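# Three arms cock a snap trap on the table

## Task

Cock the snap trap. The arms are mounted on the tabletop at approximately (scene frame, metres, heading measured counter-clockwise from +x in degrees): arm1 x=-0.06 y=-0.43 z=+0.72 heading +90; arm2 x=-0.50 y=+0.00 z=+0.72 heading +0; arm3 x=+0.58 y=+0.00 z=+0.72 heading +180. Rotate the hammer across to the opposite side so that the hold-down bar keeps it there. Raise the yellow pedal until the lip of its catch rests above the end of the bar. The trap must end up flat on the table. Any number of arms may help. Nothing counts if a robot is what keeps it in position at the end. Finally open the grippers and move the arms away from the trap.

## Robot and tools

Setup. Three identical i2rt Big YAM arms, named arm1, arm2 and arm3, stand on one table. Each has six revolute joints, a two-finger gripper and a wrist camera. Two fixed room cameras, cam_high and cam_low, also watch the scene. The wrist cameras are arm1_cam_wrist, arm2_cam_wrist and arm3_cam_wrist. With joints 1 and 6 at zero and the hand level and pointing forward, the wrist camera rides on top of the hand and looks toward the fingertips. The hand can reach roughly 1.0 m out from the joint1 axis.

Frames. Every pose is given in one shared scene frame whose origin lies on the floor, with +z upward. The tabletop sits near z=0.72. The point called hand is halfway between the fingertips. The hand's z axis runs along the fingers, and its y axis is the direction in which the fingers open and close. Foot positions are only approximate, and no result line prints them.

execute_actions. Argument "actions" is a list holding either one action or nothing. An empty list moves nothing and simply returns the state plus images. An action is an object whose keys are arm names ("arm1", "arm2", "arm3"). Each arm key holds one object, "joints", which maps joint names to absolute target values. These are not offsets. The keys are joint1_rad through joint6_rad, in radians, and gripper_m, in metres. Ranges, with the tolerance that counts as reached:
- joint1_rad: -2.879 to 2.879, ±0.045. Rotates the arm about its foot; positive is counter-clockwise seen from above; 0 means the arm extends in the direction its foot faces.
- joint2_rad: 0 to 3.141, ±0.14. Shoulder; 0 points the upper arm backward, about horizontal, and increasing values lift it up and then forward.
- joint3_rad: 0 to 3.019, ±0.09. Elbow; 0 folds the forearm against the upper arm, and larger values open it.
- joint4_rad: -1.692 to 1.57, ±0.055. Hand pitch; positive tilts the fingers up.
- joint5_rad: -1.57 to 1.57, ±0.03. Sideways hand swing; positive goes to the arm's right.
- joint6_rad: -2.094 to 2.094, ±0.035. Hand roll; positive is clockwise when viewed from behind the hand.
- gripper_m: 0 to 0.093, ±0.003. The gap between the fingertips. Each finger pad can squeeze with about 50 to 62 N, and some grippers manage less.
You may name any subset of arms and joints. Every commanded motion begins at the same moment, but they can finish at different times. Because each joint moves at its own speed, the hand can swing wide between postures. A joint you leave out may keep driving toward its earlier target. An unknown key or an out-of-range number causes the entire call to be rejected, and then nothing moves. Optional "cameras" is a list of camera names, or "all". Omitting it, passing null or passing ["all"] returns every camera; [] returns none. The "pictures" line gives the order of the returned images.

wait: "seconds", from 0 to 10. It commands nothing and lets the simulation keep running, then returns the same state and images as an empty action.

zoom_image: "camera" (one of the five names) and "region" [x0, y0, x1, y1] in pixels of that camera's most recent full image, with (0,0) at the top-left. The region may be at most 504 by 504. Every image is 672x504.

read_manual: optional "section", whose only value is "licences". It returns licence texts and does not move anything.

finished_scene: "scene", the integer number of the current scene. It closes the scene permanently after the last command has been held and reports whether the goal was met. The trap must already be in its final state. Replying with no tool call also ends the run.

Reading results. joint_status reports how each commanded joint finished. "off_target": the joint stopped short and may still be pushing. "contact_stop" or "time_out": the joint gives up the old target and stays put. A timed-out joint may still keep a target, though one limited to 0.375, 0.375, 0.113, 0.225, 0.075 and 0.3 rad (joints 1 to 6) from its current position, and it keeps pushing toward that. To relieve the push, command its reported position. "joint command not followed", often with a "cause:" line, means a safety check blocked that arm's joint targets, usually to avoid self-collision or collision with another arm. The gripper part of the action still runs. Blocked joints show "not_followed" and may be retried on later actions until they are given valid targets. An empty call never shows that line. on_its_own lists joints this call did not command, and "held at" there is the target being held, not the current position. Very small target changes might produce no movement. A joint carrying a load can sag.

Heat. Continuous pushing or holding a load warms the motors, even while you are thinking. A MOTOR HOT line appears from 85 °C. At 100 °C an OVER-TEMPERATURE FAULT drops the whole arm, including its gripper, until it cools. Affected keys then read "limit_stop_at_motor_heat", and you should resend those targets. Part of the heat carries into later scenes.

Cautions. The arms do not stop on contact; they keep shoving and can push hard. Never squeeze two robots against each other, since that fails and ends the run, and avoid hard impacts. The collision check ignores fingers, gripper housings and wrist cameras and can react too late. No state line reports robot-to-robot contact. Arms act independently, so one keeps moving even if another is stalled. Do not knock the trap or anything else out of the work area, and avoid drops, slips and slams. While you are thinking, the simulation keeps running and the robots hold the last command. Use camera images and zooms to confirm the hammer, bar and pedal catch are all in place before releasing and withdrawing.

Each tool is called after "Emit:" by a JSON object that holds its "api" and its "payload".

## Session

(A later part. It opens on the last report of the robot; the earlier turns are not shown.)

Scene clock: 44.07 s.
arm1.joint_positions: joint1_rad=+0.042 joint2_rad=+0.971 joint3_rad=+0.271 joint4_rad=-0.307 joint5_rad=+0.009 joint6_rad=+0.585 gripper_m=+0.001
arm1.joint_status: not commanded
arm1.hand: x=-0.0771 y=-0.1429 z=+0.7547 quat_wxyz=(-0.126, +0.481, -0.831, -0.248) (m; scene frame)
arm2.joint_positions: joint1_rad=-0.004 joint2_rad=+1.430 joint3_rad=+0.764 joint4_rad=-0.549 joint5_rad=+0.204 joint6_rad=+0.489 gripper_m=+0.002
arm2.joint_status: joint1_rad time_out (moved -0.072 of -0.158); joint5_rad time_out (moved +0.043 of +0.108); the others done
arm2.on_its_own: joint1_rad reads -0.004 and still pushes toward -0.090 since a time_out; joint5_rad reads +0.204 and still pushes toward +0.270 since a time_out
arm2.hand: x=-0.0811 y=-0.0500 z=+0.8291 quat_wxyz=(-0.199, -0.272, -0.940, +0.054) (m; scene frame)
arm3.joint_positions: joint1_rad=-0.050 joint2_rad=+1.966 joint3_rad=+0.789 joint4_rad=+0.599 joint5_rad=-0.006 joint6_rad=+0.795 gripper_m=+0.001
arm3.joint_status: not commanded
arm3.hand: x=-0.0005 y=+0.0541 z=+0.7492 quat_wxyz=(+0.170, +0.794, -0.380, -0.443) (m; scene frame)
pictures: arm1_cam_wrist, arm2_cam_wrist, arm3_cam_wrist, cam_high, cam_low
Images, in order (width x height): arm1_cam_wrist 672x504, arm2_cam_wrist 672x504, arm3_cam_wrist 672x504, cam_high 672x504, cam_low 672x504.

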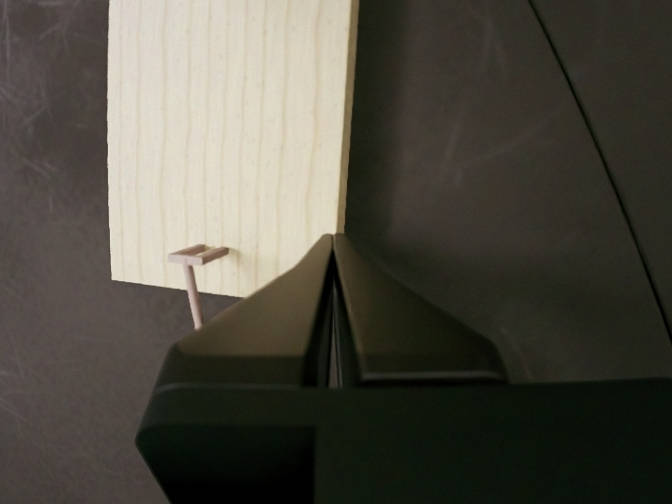

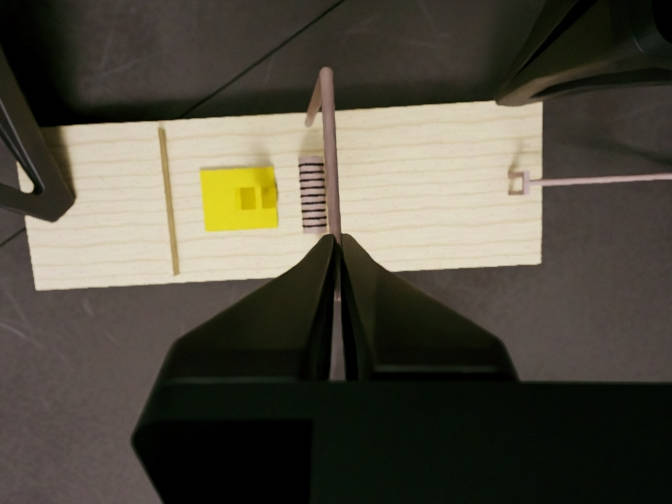

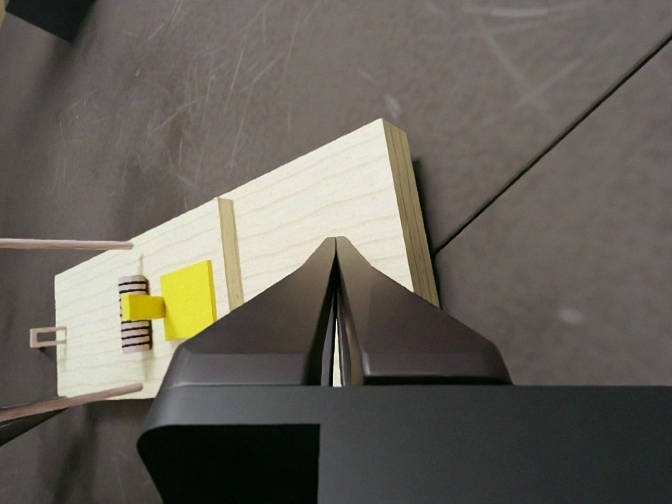

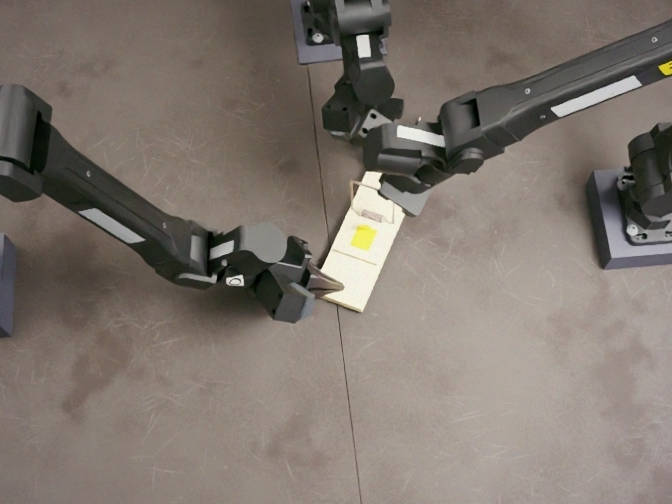

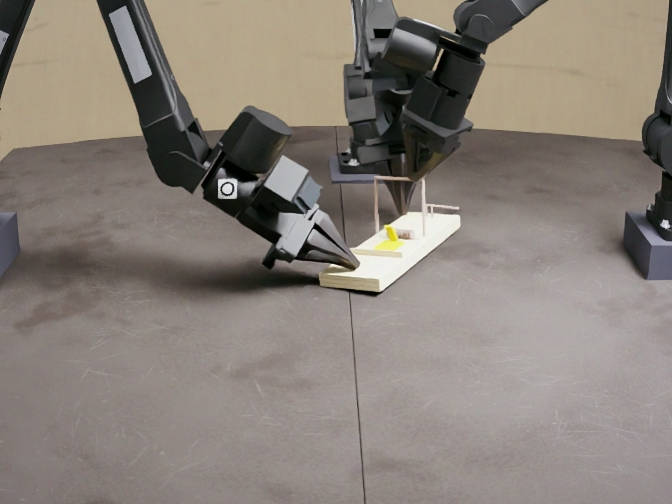

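Emit:
{"api": "execute_actions", "payload": {"actions": [{"arm3":{"joints":{"joint2_rad":2.07}},"arm1":{"joints":{"joint1_rad":-0.5,"joint2_rad":0.6,"joint4_rad":-0.5}}}], "cameras": ["cam_low"]}}

Emit:
{"api": "execute_actions", "payload": {"actions": [{"arm2":{"joints":{"joint1_rad":-0.16,"joint2_rad":1.47,"joint3_rad":0.7,"joint4_rad":-0.45,"joint6_rad":0.42,"joint5_rad":0.25}}}], "cameras": ["arm2_cam_wrist","cam_low","cam_high"]}}

Scene clock: 45.50 s.
arm1.joint_positions: joint1_rad=-0.494 joint2_rad=+0.599 joint3_rad=+0.271 joint4_rad=-0.482 joint5_rad=+0.009 joint6_rad=+0.585 gripper_m=+0.001
arm1.joint_status: all done
arm1.hand: x=+0.0681 y=-0.1826 z=+0.8255 quat_wxyz=(-0.249, +0.235, -0.899, -0.275) (m; scene frame)
arm2.joint_positions: joint1_rad=-0.101 joint2_rad=+1.457 joint3_rad=+0.756 joint4_rad=-0.540 joint5_rad=+0.268 joint6_rad=+0.476 gripper_m=+0.002
arm2.joint_status: not commanded
arm2.on_its_own: joint1_rad moved -0.097 to your old target -0.090; joint5_rad moved +0.064 to your old target +0.270
arm2.hand: x=-0.0944 y=-0.1002 z=+0.8175 quat_wxyz=(-0.186, -0.314, -0.926, +0.098) (m; scene frame)
arm3.joint_positions: joint1_rad=-0.038 joint2_rad=+1.995 joint3_rad=+0.784 joint4_rad=+0.600 joint5_rad=-0.014 joint6_rad=+0.799 gripper_m=+0.001
arm3.joint_status: all done
arm3.hand: x=+0.0066 y=+0.0449 z=+0.7312 quat_wxyz=(+0.171, +0.804, -0.378, -0.426) (m; scene frame)
pictures: cam_low
Images, in order (width x height): cam_low 672x504.

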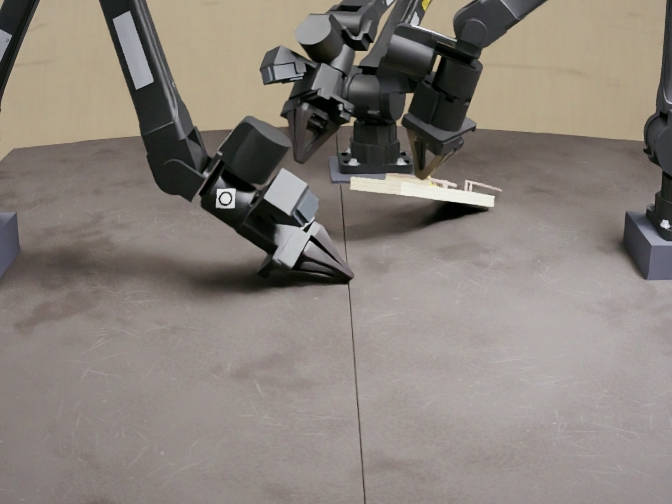

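Scene clock: 46.33 s.
arm1.joint_positions: joint1_rad=-0.494 joint2_rad=+0.599 joint3_rad=+0.271 joint4_rad=-0.482 joint5_rad=+0.009 joint6_rad=+0.585 gripper_m=+0.001
arm1.joint_status: not commanded
arm1.hand: x=+0.0681 y=-0.1826 z=+0.8255 quat_wxyz=(-0.249, +0.235, -0.899, -0.275) (m; scene frame)
arm2.joint_positions: joint1_rad=-0.157 joint2_rad=+1.474 joint3_rad=+0.683 joint4_rad=-0.472 joint5_rad=+0.247 joint6_rad=+0.439 gripper_m=+0.002
arm2.joint_status: all done
arm2.hand: x=-0.1206 y=-0.1151 z=+0.7893 quat_wxyz=(-0.170, -0.321, -0.927, +0.098) (m; scene frame)
arm3.joint_positions: joint1_rad=-0.038 joint2_rad=+1.995 joint3_rad=+0.784 joint4_rad=+0.600 joint5_rad=-0.014 joint6_rad=+0.799 gripper_m=+0.001
arm3.joint_status: not commanded
arm3.hand: x=+0.0066 y=+0.0449 z=+0.7312 quat_wxyz=(+0.171, +0.804, -0.378, -0.426) (m; scene frame)
pictures: arm2_cam_wrist, cam_high, cam_low
Images, in order (width x height): arm2_cam_wrist 672x504, cam_high 672x504, cam_low 672x504.

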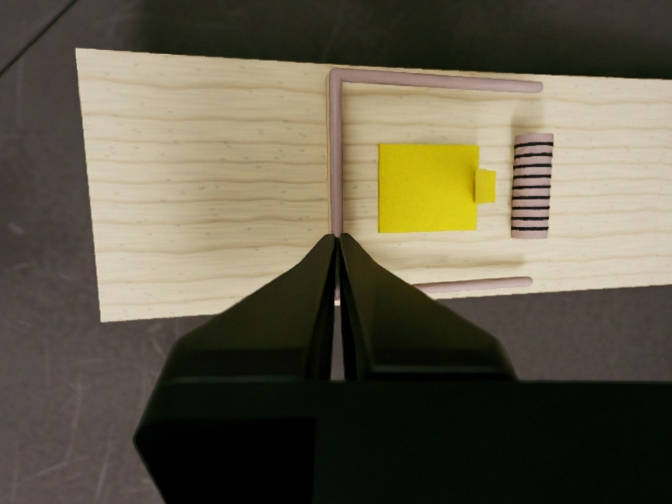

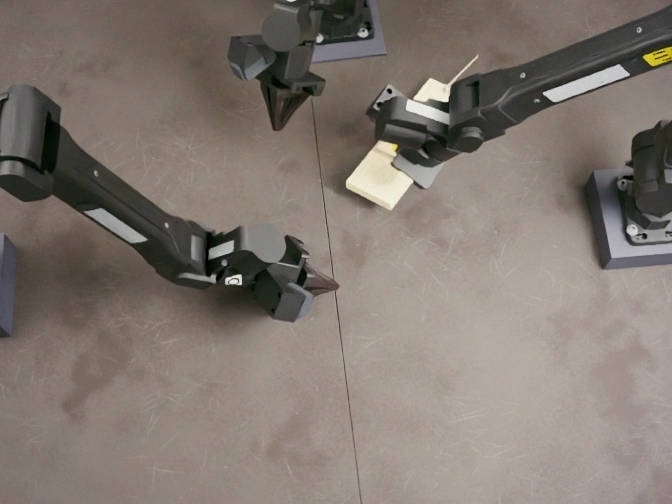

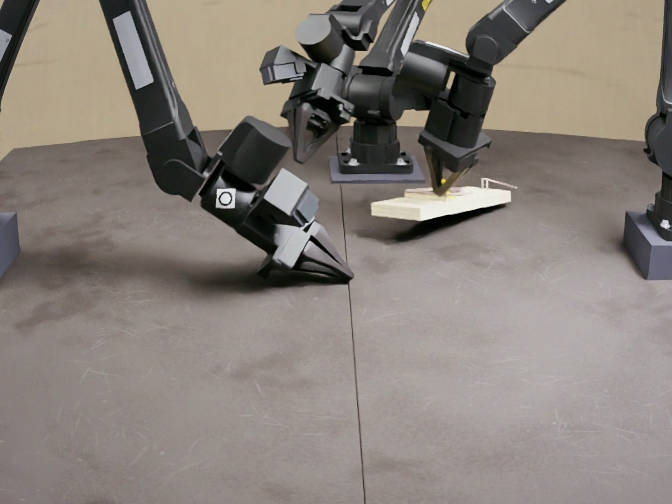

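Emit:
{"api": "execute_actions", "payload": {"actions": [{"arm3":{"joints":{"joint2_rad":1.55,"joint3_rad":0.6,"joint6_rad":0,"gripper_m":0.093,"joint1_rad":0.03}},"arm2":{"joints":{"joint1_rad":0.24,"joint2_rad":1.83,"joint3_rad":1.21,"joint4_rad":-0.91,"joint6_rad":1.8,"joint5_rad":0.4}}}]}}

Scene clock: 49.17 s.
arm1.joint_positions: joint1_rad=-0.494 joint2_rad=+0.599 joint3_rad=+0.271 joint4_rad=-0.482 joint5_rad=+0.009 joint6_rad=+0.585 gripper_m=+0.001
arm1.joint_status: not commanded
arm1.hand: x=+0.0681 y=-0.1826 z=+0.8255 quat_wxyz=(-0.249, +0.235, -0.899, -0.275) (m; scene frame)
arm2.joint_positions: joint1_rad=+0.247 joint2_rad=+1.839 joint3_rad=+1.171 joint4_rad=-0.897 joint5_rad=+0.396 joint6_rad=+1.774 gripper_m=+0.002
arm2.joint_status: all done
arm2.hand: x=-0.0083 y=+0.0402 z=+0.7868 quat_wxyz=(-0.169, -0.690, -0.697, +0.099) (m; scene frame)
arm3.joint_positions: joint1_rad=+0.034 joint2_rad=+1.541 joint3_rad=+0.590 joint4_rad=+0.559 joint5_rad=-0.010 joint6_rad=+0.008 gripper_m=+0.093
arm3.joint_status: all done
arm3.hand: x=+0.0520 y=+0.0055 z=+0.8887 quat_wxyz=(+0.008, +0.833, -0.008, -0.554) (m; scene frame)
pictures: arm1_cam_wrist, arm2_cam_wrist, arm3_cam_wrist, cam_high, cam_low
Images, in order (width x height): arm1_cam_wrist 672x504, arm2_cam_wrist 672x504, arm3_cam_wrist 672x504, cam_high 672x504, cam_low 672x504.

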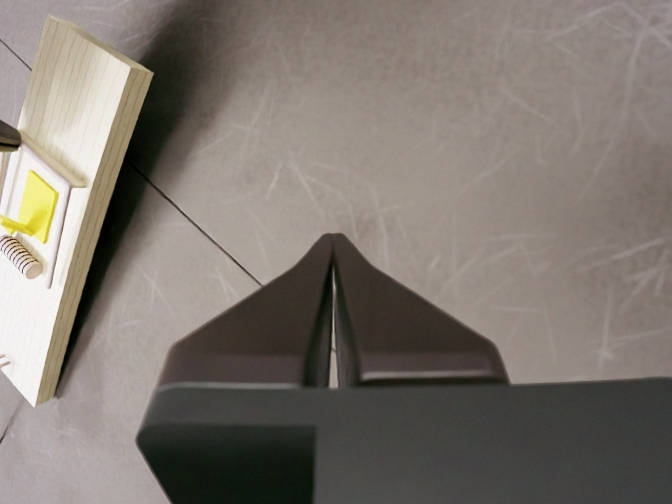

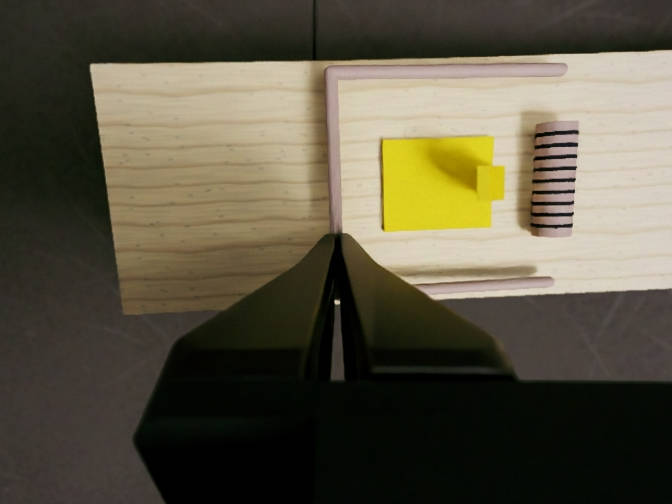

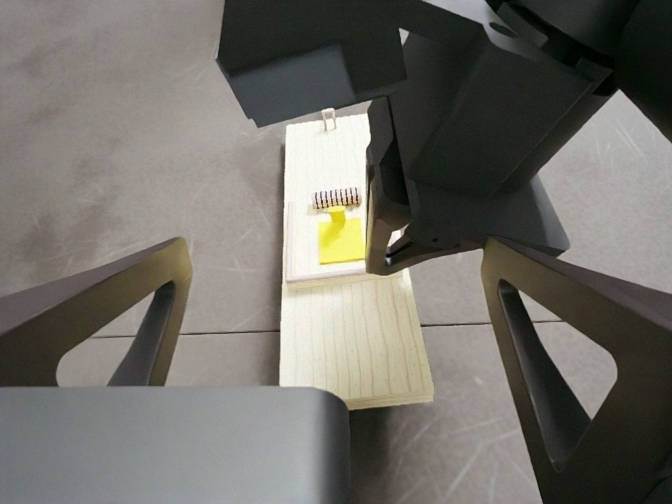

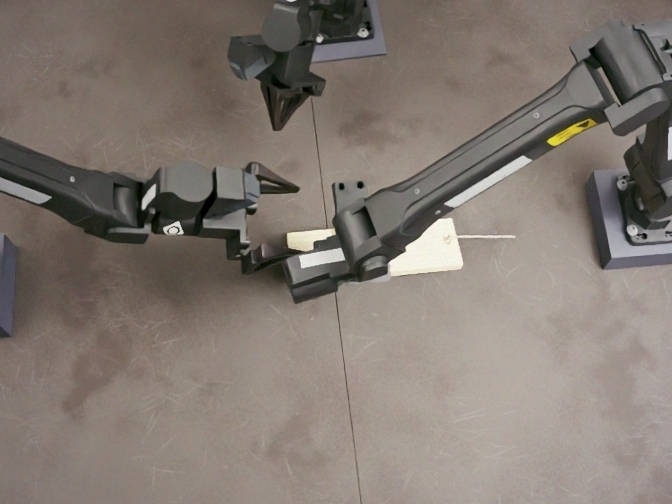

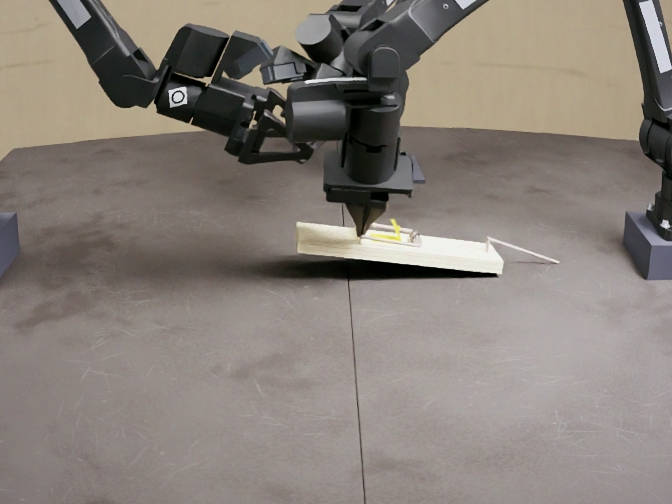

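Emit:
{"api": "execute_actions", "payload": {"actions": [{"arm2":{"joints":{"joint2_rad":1.79,"joint3_rad":1.0,"joint4_rad":-0.49}}}], "cameras": []}}

Emit:
{"api": "execute_actions", "payload": {"actions": [{"arm3":{"joints":{"joint2_rad":1.82,"joint3_rad":0.64,"joint4_rad":0.62,"joint1_rad":0.012}}}], "cameras": ["arm3_cam_wrist","cam_low","cam_high"]}}

Scene clock: 50.73 s.
arm1.joint_positions: joint1_rad=-0.494 joint2_rad=+0.599 joint3_rad=+0.271 joint4_rad=-0.482 joint5_rad=+0.009 joint6_rad=+0.585 gripper_m=+0.001
arm1.joint_status: not commanded
arm1.hand: x=+0.0681 y=-0.1826 z=+0.8255 quat_wxyz=(-0.249, +0.235, -0.899, -0.275) (m; scene frame)
arm2.joint_positions: joint1_rad=+0.247 joint2_rad=+1.798 joint3_rad=+0.987 joint4_rad=-0.516 joint5_rad=+0.402 joint6_rad=+1.781 gripper_m=+0.002
arm2.joint_status: all done
arm2.hand: x=-0.0042 y=+0.0398 z=+0.7602 quat_wxyz=(-0.233, -0.703, -0.672, +0.002) (m; scene frame)
arm3.joint_positions: joint1_rad=+0.034 joint2_rad=+1.541 joint3_rad=+0.590 joint4_rad=+0.559 joint5_rad=-0.010 joint6_rad=+0.008 gripper_m=+0.093
arm3.joint_status: not commanded
arm3.hand: x=+0.0520 y=+0.0055 z=+0.8887 quat_wxyz=(+0.008, +0.833, -0.008, -0.554) (m; scene frame)
pictures: none
No camera images: the call's "cameras" was empty. Leave "cameras" out to get every camera's image.

Scene clock: 51.73 s.
arm1.joint_positions: joint1_rad=-0.494 joint2_rad=+0.599 joint3_rad=+0.271 joint4_rad=-0.482 joint5_rad=+0.009 joint6_rad=+0.585 gripper_m=+0.001
arm1.joint_status: not commanded
arm1.hand: x=+0.0681 y=-0.1826 z=+0.8255 quat_wxyz=(-0.249, +0.235, -0.899, -0.275) (m; scene frame)
arm2.joint_positions: joint1_rad=+0.247 joint2_rad=+1.798 joint3_rad=+0.987 joint4_rad=-0.516 joint5_rad=+0.402 joint6_rad=+1.781 gripper_m=+0.002
arm2.joint_status: not commanded
arm2.hand: x=-0.0042 y=+0.0398 z=+0.7602 quat_wxyz=(-0.233, -0.703, -0.672, +0.002) (m; scene frame)
arm3.joint_positions: joint1_rad=+0.019 joint2_rad=+1.824 joint3_rad=+0.611 joint4_rad=+0.607 joint5_rad=-0.010 joint6_rad=+0.008 gripper_m=+0.093
arm3.joint_status: all done
arm3.hand: x=+0.0616 y=+0.0118 z=+0.7654 quat_wxyz=(+0.005, +0.887, -0.015, -0.462) (m; scene frame)
pictures: arm3_cam_wrist, cam_high, cam_low
Images, in order (width x height): arm3_cam_wrist 672x504, cam_high 672x504, cam_low 672x504.

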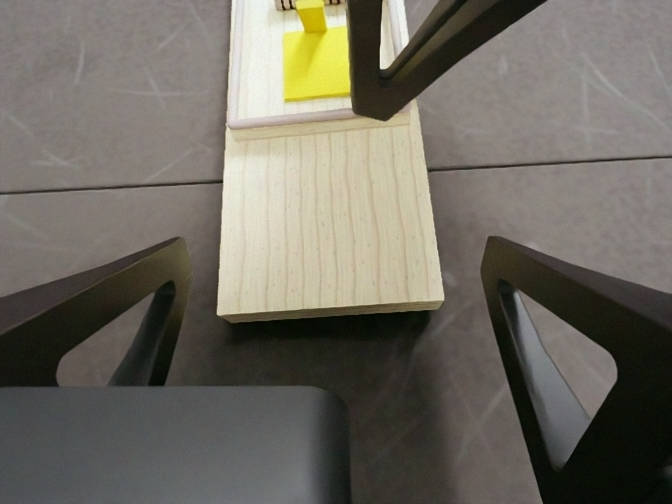

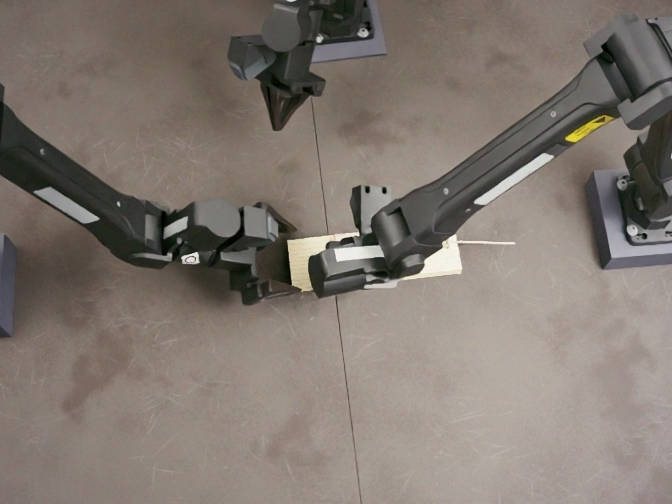

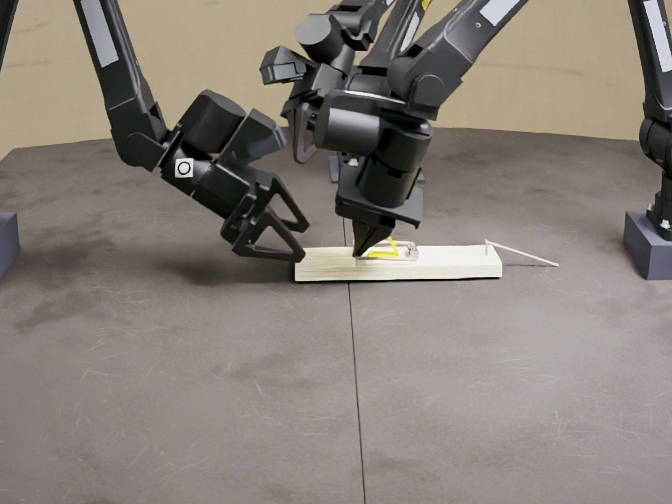

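Emit:
{"api": "execute_actions", "payload": {"actions": [{"arm3":{"joints":{"joint2_rad":1.94,"joint3_rad":0.7,"joint4_rad":0.67}},"arm2":{"joints":{"joint2_rad":1.81}},"arm1":{"joints":{"joint1_rad":0.26,"joint2_rad":1.39,"joint3_rad":0.46,"joint4_rad":0.27,"joint6_rad":-0.6}}}], "cameras": ["arm3_cam_wrist","cam_low"]}}

Emit:
{"api": "execute_actions", "payload": {"actions": [{"arm3":{"joints":{"gripper_m":0.03}}}]}}

Scene clock: 54.13 s.
arm1.joint_positions: joint1_rad=+0.257 joint2_rad=+1.387 joint3_rad=+0.437 joint4_rad=+0.241 joint5_rad=+0.011 joint6_rad=-0.582 gripper_m=+0.001
arm1.joint_status: all done
arm1.hand: x=-0.1765 y=-0.0177 z=+0.7721 quat_wxyz=(-0.339, +0.851, -0.318, -0.245) (m; scene frame)
arm2.joint_positions: joint1_rad=+0.247 joint2_rad=+1.801 joint3_rad=+0.987 joint4_rad=-0.512 joint5_rad=+0.402 joint6_rad=+1.781 gripper_m=+0.002
arm2.joint_status: all done
arm2.hand: x=-0.0040 y=+0.0399 z=+0.7590 quat_wxyz=(-0.233, -0.703, -0.671, +0.001) (m; scene frame)
arm3.joint_positions: joint1_rad=+0.019 joint2_rad=+1.928 joint3_rad=+0.681 joint4_rad=+0.656 joint5_rad=-0.010 joint6_rad=+0.008 gripper_m=+0.093
arm3.joint_status: all done
arm3.hand: x=+0.0366 y=+0.0122 z=+0.7450 quat_wxyz=(+0.005, +0.883, -0.015, -0.469) (m; scene frame)
pictures: arm3_cam_wrist, cam_low
Images, in order (width x height): arm3_cam_wrist 672x504, cam_low 672x504.

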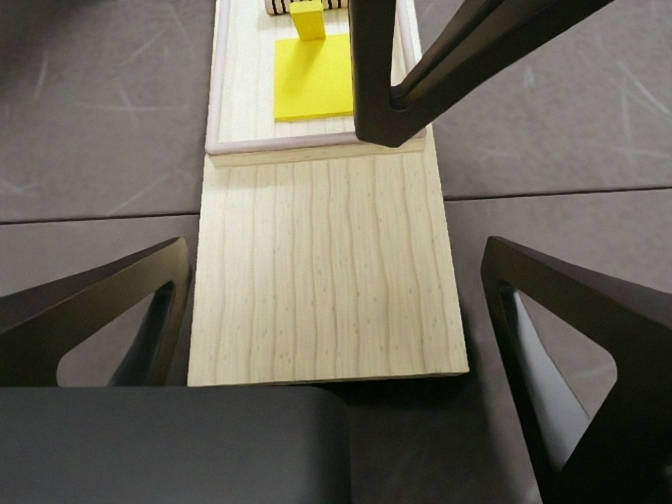

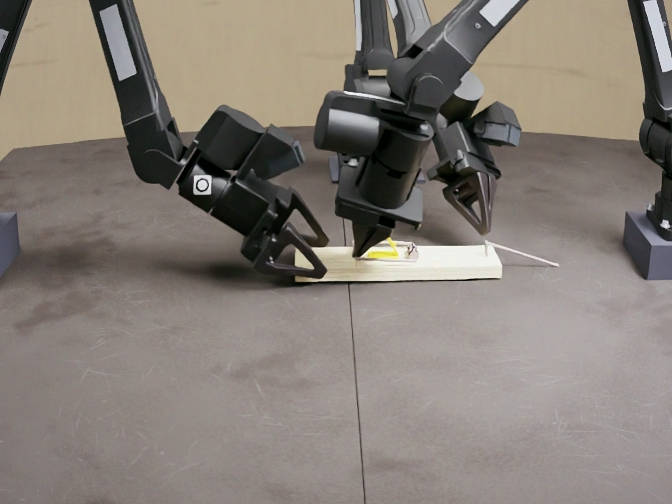

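Scene clock: 54.77 s.
arm1.joint_positions: joint1_rad=+0.257 joint2_rad=+1.387 joint3_rad=+0.437 joint4_rad=+0.241 joint5_rad=+0.011 joint6_rad=-0.582 gripper_m=+0.001
arm1.joint_status: not commanded
arm1.hand: x=-0.1765 y=-0.0177 z=+0.7721 quat_wxyz=(-0.339, +0.851, -0.317, -0.245) (m; scene frame)
arm2.joint_positions: joint1_rad=+0.247 joint2_rad=+1.801 joint3_rad=+0.987 joint4_rad=-0.512 joint5_rad=+0.398 joint6_rad=+1.781 gripper_m=+0.002
arm2.joint_status: not commanded
arm2.hand: x=-0.0040 y=+0.0407 z=+0.7587 quat_wxyz=(-0.231, -0.703, -0.672, +0.000) (m; scene frame)
arm3.joint_positions: joint1_rad=+0.020 joint2_rad=+1.928 joint3_rad=+0.681 joint4_rad=+0.656 joint5_rad=-0.015 joint6_rad=+0.007 gripper_m=+0.077
arm3.joint_status: gripper_m off_target (ended at +0.077, target +0.030)
arm3.hand: x=+0.0366 y=+0.0106 z=+0.7450 quat_wxyz=(+0.007, +0.883, -0.013, -0.469) (m; scene frame)
pictures: arm1_cam_wrist, arm2_cam_wrist, arm3_cam_wrist, cam_high, cam_low
Images, in order (width x height): arm1_cam_wrist 672x504, arm2_cam_wrist 672x504, arm3_cam_wrist 672x504, cam_high 672x504, cam_low 672x504.

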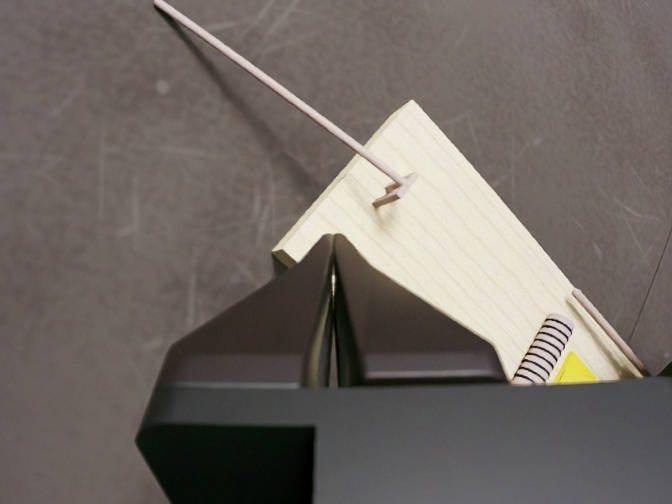

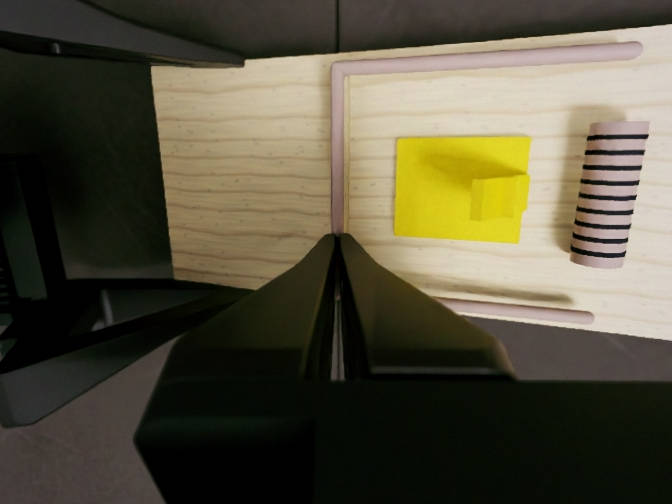

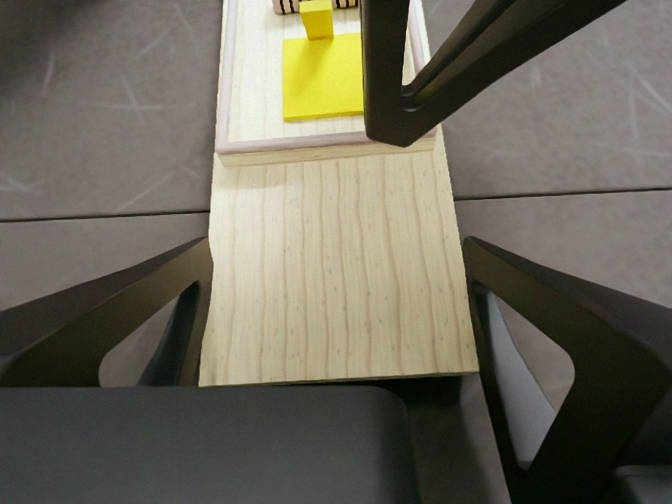

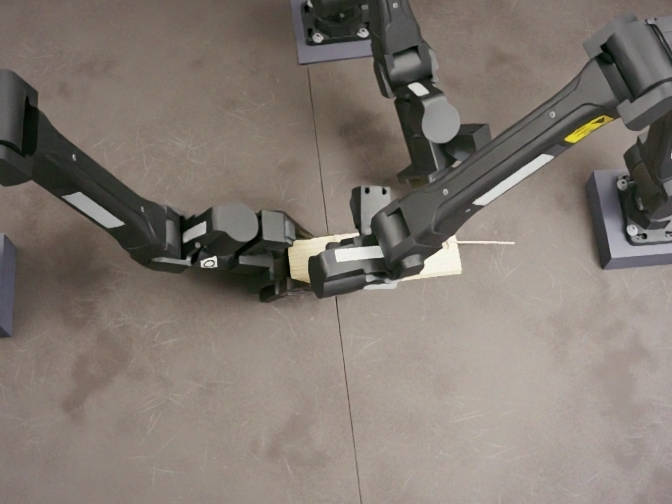

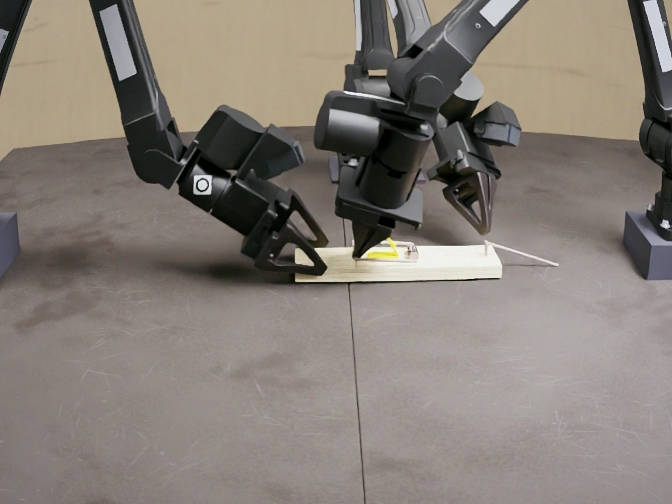

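Emit:
{"api": "execute_actions", "payload": {"actions": [{"arm1":{"joints":{"joint2_rad":1.47}}}], "cameras": ["arm1_cam_wrist"]}}

Emit:
{"api": "execute_actions", "payload": {"actions": [{"arm2":{"joints":{"joint1_rad":0.26,"joint2_rad":1.61,"joint3_rad":1.0,"joint4_rad":-0.64}}}], "cameras": ["cam_low"]}}

Emit:
{"api": "execute_actions", "payload": {"actions": [{"arm2":{"joints":{"joint1_rad":0.28,"joint2_rad":1.5,"joint3_rad":0.91,"joint4_rad":-0.7,"joint6_rad":1.82}}}], "cameras": ["cam_low","cam_high"]}}

Scene clock: 55.87 s.
arm1.joint_positions: joint1_rad=+0.257 joint2_rad=+1.439 joint3_rad=+0.437 joint4_rad=+0.258 joint5_rad=+0.011 joint6_rad=-0.583 gripper_m=+0.001
arm1.joint_status: all done
arm1.hand: x=-0.1759 y=-0.0198 z=+0.7539 quat_wxyz=(-0.326, +0.858, -0.319, -0.235) (m; scene frame)
arm2.joint_positions: joint1_rad=+0.247 joint2_rad=+1.801 joint3_rad=+0.987 joint4_rad=-0.512 joint5_rad=+0.395 joint6_rad=+1.782 gripper_m=+0.002
arm2.joint_status: not commanded
arm2.hand: x=-0.0040 y=+0.0414 z=+0.7585 quat_wxyz=(-0.230, -0.704, -0.672, -0.001) (m; scene frame)
arm3.joint_positions: joint1_rad=+0.020 joint2_rad=+1.928 joint3_rad=+0.681 joint4_rad=+0.656 joint5_rad=-0.012 joint6_rad=+0.011 gripper_m=+0.077
arm3.joint_status: not commanded
arm3.hand: x=+0.0366 y=+0.0110 z=+0.7450 quat_wxyz=(+0.007, +0.883, -0.015, -0.469) (m; scene frame)
pictures: arm1_cam_wrist
Images, in order (width x height): arm1_cam_wrist 672x504.

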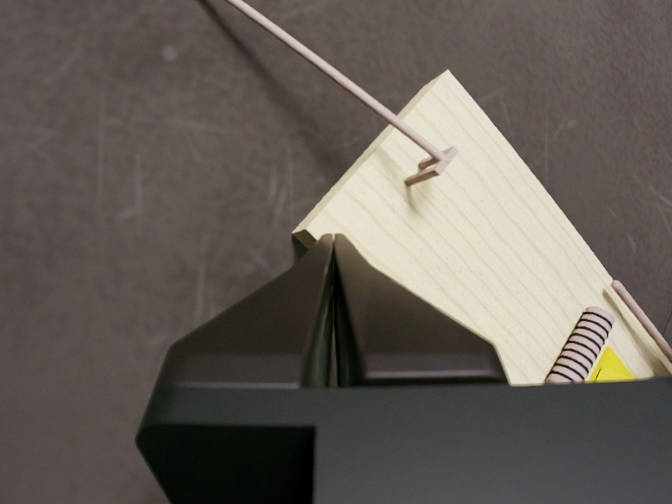

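Scene clock: 56.83 s.
arm1.joint_positions: joint1_rad=+0.257 joint2_rad=+1.458 joint3_rad=+0.437 joint4_rad=+0.258 joint5_rad=+0.009 joint6_rad=-0.583 gripper_m=+0.001
arm1.joint_status: not commanded
arm1.hand: x=-0.1759 y=-0.0219 z=+0.7462 quat_wxyz=(-0.319, +0.862, -0.320, -0.231) (m; scene frame)
arm2.joint_positions: joint1_rad=+0.255 joint2_rad=+1.651 joint3_rad=+0.969 joint4_rad=-0.637 joint5_rad=+0.388 joint6_rad=+1.785 gripper_m=+0.002
arm2.joint_status: all done
arm2.hand: x=-0.0231 y=+0.0417 z=+0.8142 quat_wxyz=(-0.229, -0.703, -0.674, -0.007) (m; scene frame)
arm3.joint_positions: joint1_rad=+0.018 joint2_rad=+1.919 joint3_rad=+0.701 joint4_rad=+0.690 joint5_rad=-0.006 joint6_rad=-0.016 gripper_m=+0.077
arm3.joint_status: not commanded
arm3.hand: x=+0.0207 y=+0.0137 z=+0.7637 quat_wxyz=(-0.003, +0.868, -0.005, -0.497) (m; scene frame)
pictures: cam_low
Images, in order (width x height): cam_low 672x504.

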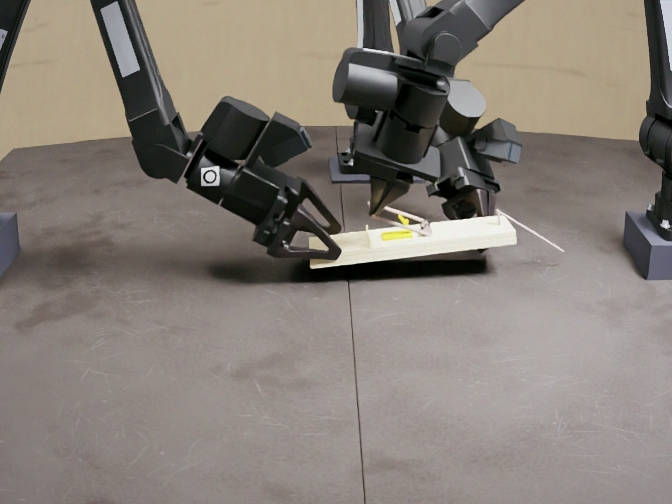

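Scene clock: 57.67 s.
arm1.joint_positions: joint1_rad=+0.257 joint2_rad=+1.458 joint3_rad=+0.437 joint4_rad=+0.258 joint5_rad=+0.009 joint6_rad=-0.583 gripper_m=+0.001
arm1.joint_status: not commanded
arm1.hand: x=-0.1759 y=-0.0219 z=+0.7462 quat_wxyz=(-0.319, +0.862, -0.320, -0.231) (m; scene frame)
arm2.joint_positions: joint1_rad=+0.268 joint2_rad=+1.529 joint3_rad=+0.904 joint4_rad=-0.673 joint5_rad=+0.393 joint6_rad=+1.806 gripper_m=+0.002
arm2.joint_status: all done
arm2.hand: x=-0.0512 y=+0.0406 z=+0.8420 quat_wxyz=(-0.236, -0.705, -0.668, -0.019) (m; scene frame)
arm3.joint_positions: joint1_rad=+0.018 joint2_rad=+1.919 joint3_rad=+0.733 joint4_rad=+0.695 joint5_rad=-0.008 joint6_rad=-0.019 gripper_m=+0.077
arm3.joint_status: not commanded
arm3.hand: x=+0.0051 y=+0.0140 z=+0.7757 quat_wxyz=(-0.004, +0.859, -0.004, -0.512) (m; scene frame)
pictures: cam_high, cam_low
Images, in order (width x height): cam_high 672x504, cam_low 672x504.

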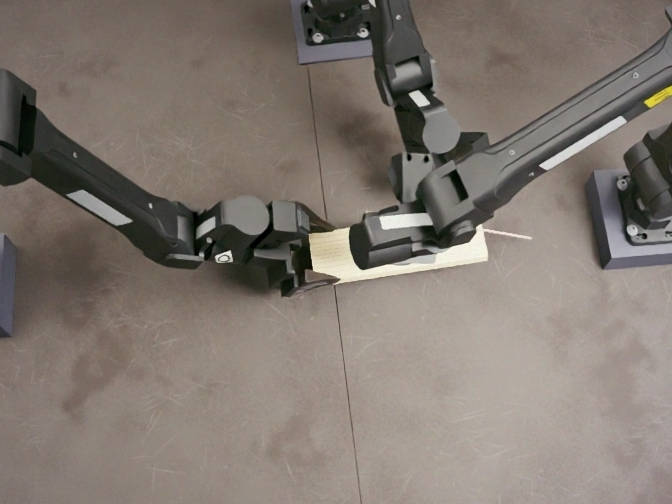

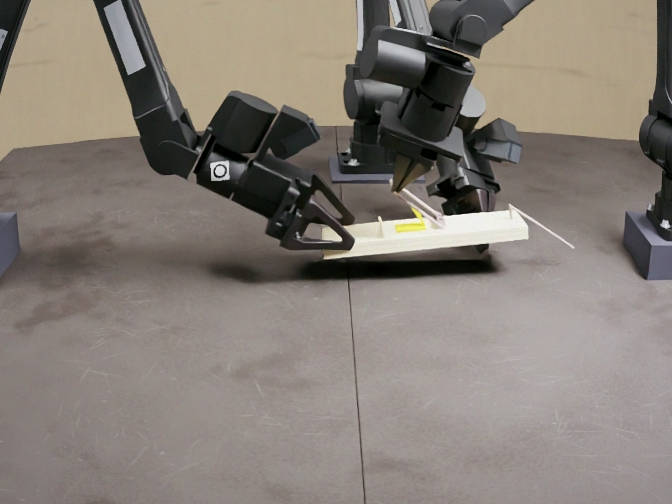

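Emit:
{"api": "execute_actions", "payload": {"actions": [{"arm1":{"joints":{"joint2_rad":1.0,"joint3_rad":0.3,"joint4_rad":0,"joint6_rad":0}},"arm3":{"joints":{"joint2_rad":1.96,"joint3_rad":0.63,"joint4_rad":0.63}},"arm2":{"joints":{"joint1_rad":0.3,"joint2_rad":1.46,"joint3_rad":0.8,"joint4_rad":-0.71,"joint6_rad":1.84}}}], "cameras": ["cam_low"]}}

Emit:
{"api": "execute_actions", "payload": {"actions": [{"arm2":{"joints":{"joint1_rad":0.33,"joint2_rad":1.41,"joint3_rad":0.66,"joint4_rad":-0.66,"joint6_rad":1.87}}}], "cameras": ["cam_low"]}}

Scene clock: 59.63 s.
arm1.joint_positions: joint1_rad=+0.257 joint2_rad=+0.998 joint3_rad=+0.298 joint4_rad=+0.018 joint5_rad=+0.009 joint6_rad=-0.018 gripper_m=+0.001
arm1.joint_status: all done
arm1.hand: x=-0.1569 y=-0.0869 z=+0.8116 quat_wxyz=(-0.264, +0.725, -0.538, -0.340) (m; scene frame)
arm2.joint_positions: joint1_rad=+0.285 joint2_rad=+1.481 joint3_rad=+0.825 joint4_rad=-0.673 joint5_rad=+0.401 joint6_rad=+1.827 gripper_m=+0.002
arm2.joint_status: all done
arm2.hand: x=-0.0832 y=+0.0387 z=+0.8328 quat_wxyz=(-0.232, -0.706, -0.669, -0.007) (m; scene frame)
arm3.joint_positions: joint1_rad=+0.018 joint2_rad=+1.920 joint3_rad=+0.678 joint4_rad=+0.665 joint5_rad=-0.010 joint6_rad=-0.015 gripper_m=+0.077
arm3.joint_status: all done
arm3.hand: x=+0.0356 y=+0.0130 z=+0.7500 quat_wxyz=(-0.001, +0.880, -0.005, -0.475) (m; scene frame)
pictures: cam_low
Images, in order (width x height): cam_low 672x504.

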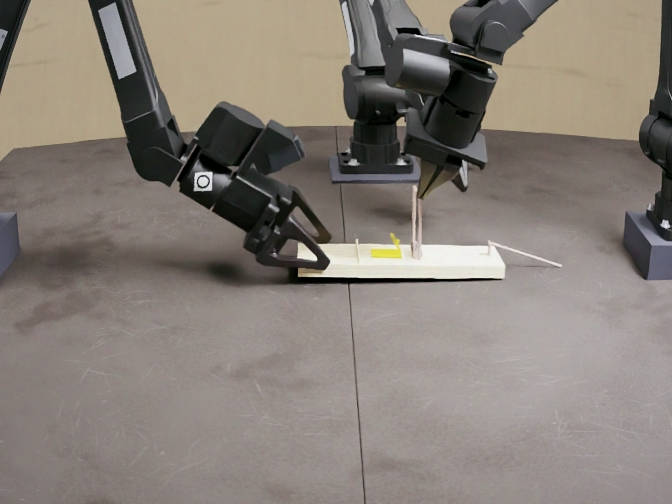

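Scene clock: 60.77 s.
arm1.joint_positions: joint1_rad=+0.257 joint2_rad=+0.998 joint3_rad=+0.298 joint4_rad=+0.018 joint5_rad=+0.009 joint6_rad=-0.018 gripper_m=+0.001
arm1.joint_status: not commanded
arm1.hand: x=-0.1569 y=-0.0869 z=+0.8116 quat_wxyz=(-0.264, +0.725, -0.538, -0.340) (m; scene frame)
arm2.joint_positions: joint1_rad=+0.325 joint2_rad=+1.411 joint3_rad=+0.639 joint4_rad=-0.654 joint5_rad=+0.401 joint6_rad=+1.853 gripper_m=+0.001
arm2.joint_status: all done
arm2.hand: x=-0.1596 y=+0.0326 z=+0.7954 quat_wxyz=(-0.210, -0.698, -0.684, +0.027) (m; scene frame)
arm3.joint_positions: joint1_rad=-0.005 joint2_rad=+1.912 joint3_rad=+0.656 joint4_rad=+0.661 joint5_rad=+0.000 joint6_rad=+0.015 gripper_m=+0.030
arm3.joint_status: not commanded
arm3.on_its_own: gripper_m moved -0.047 to your old target +0.030
arm3.hand: x=+0.0464 y=+0.0266 z=+0.7460 quat_wxyz=(-0.003, +0.884, -0.031, -0.466) (m; scene frame)
pictures: cam_low
Images, in order (width x height): cam_low 672x504.

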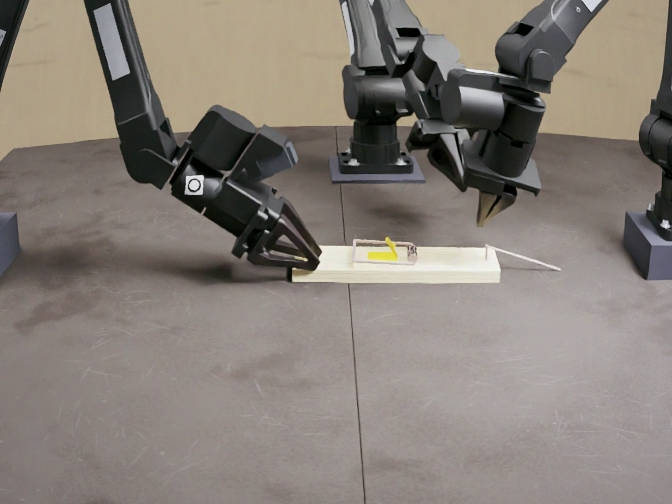

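Emit:
{"api": "execute_actions", "payload": {"actions": [{"arm3":{"joints":{"joint2_rad":1.84,"joint3_rad":0.68,"joint4_rad":0.67,"joint1_rad":0.015,"gripper_m":0.093}},"arm2":{"joints":{"joint1_rad":0.247,"joint2_rad":1.6,"joint3_rad":1.0,"joint4_rad":-0.7,"joint6_rad":-1.36,"gripper_m":0.016}}}]}}

Scene clock: 63.93 s.
arm1.joint_positions: joint1_rad=+0.257 joint2_rad=+0.998 joint3_rad=+0.298 joint4_rad=+0.018 joint5_rad=+0.009 joint6_rad=-0.018 gripper_m=+0.001
arm1.joint_status: not commanded
arm1.hand: x=-0.1569 y=-0.0869 z=+0.8116 quat_wxyz=(-0.264, +0.725, -0.538, -0.340) (m; scene frame)
arm2.joint_positions: joint1_rad=+0.248 joint2_rad=+1.609 joint3_rad=+0.973 joint4_rad=-0.693 joint5_rad=+0.401 joint6_rad=-1.343 gripper_m=+0.016
arm2.joint_status: all done
arm2.hand: x=-0.0299 y=+0.0349 z=+0.8318 quat_wxyz=(+0.000, +0.666, -0.709, +0.232) (m; scene frame)
arm3.joint_positions: joint1_rad=+0.009 joint2_rad=+1.859 joint3_rad=+0.656 joint4_rad=+0.665 joint5_rad=-0.004 joint6_rad=+0.008 gripper_m=+0.093
arm3.joint_status: all done
arm3.hand: x=+0.0372 y=+0.0190 z=+0.7745 quat_wxyz=(-0.001, +0.870, -0.021, -0.492) (m; scene frame)
pictures: arm1_cam_wrist, arm2_cam_wrist, arm3_cam_wrist, cam_high, cam_low
Images, in order (width x height): arm1_cam_wrist 672x504, arm2_cam_wrist 672x504, arm3_cam_wrist 672x504, cam_high 672x504, cam_low 672x504.

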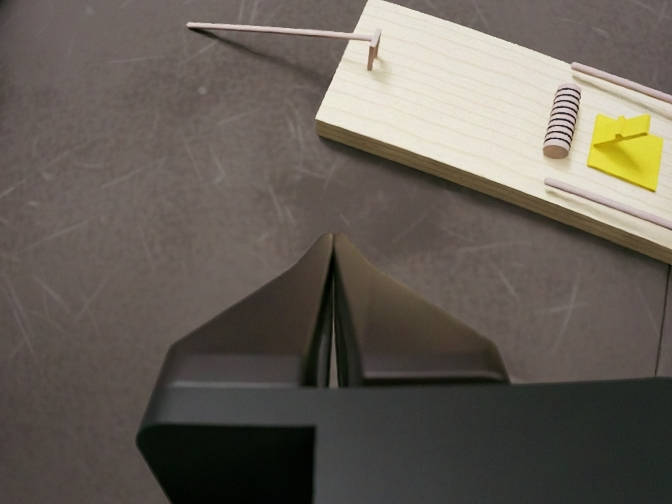

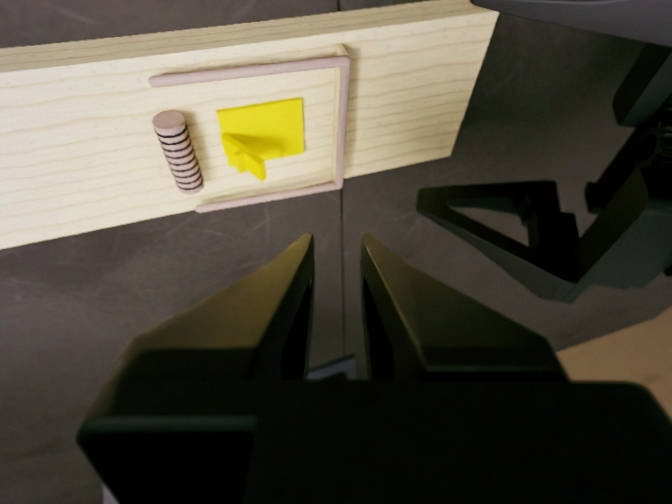

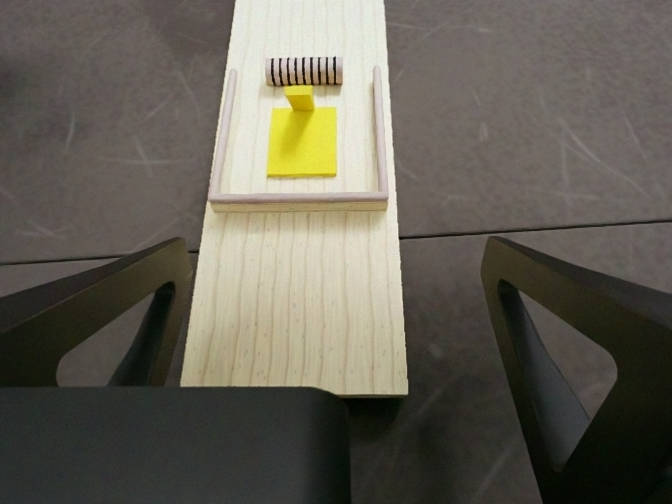

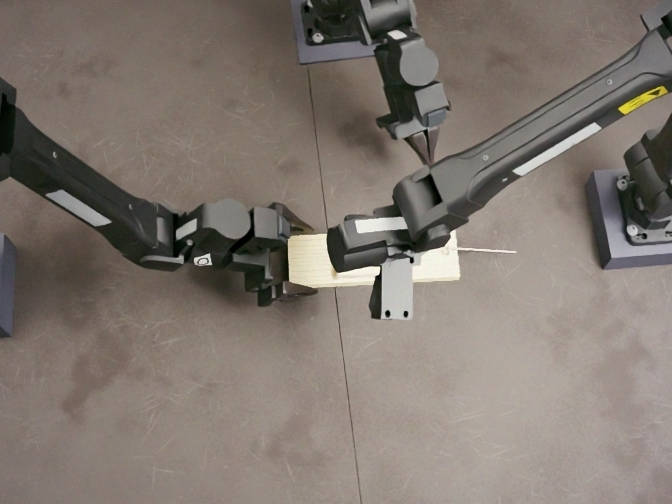

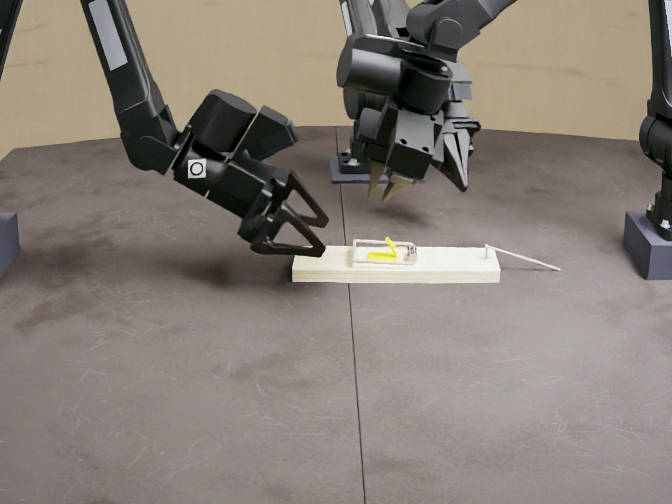

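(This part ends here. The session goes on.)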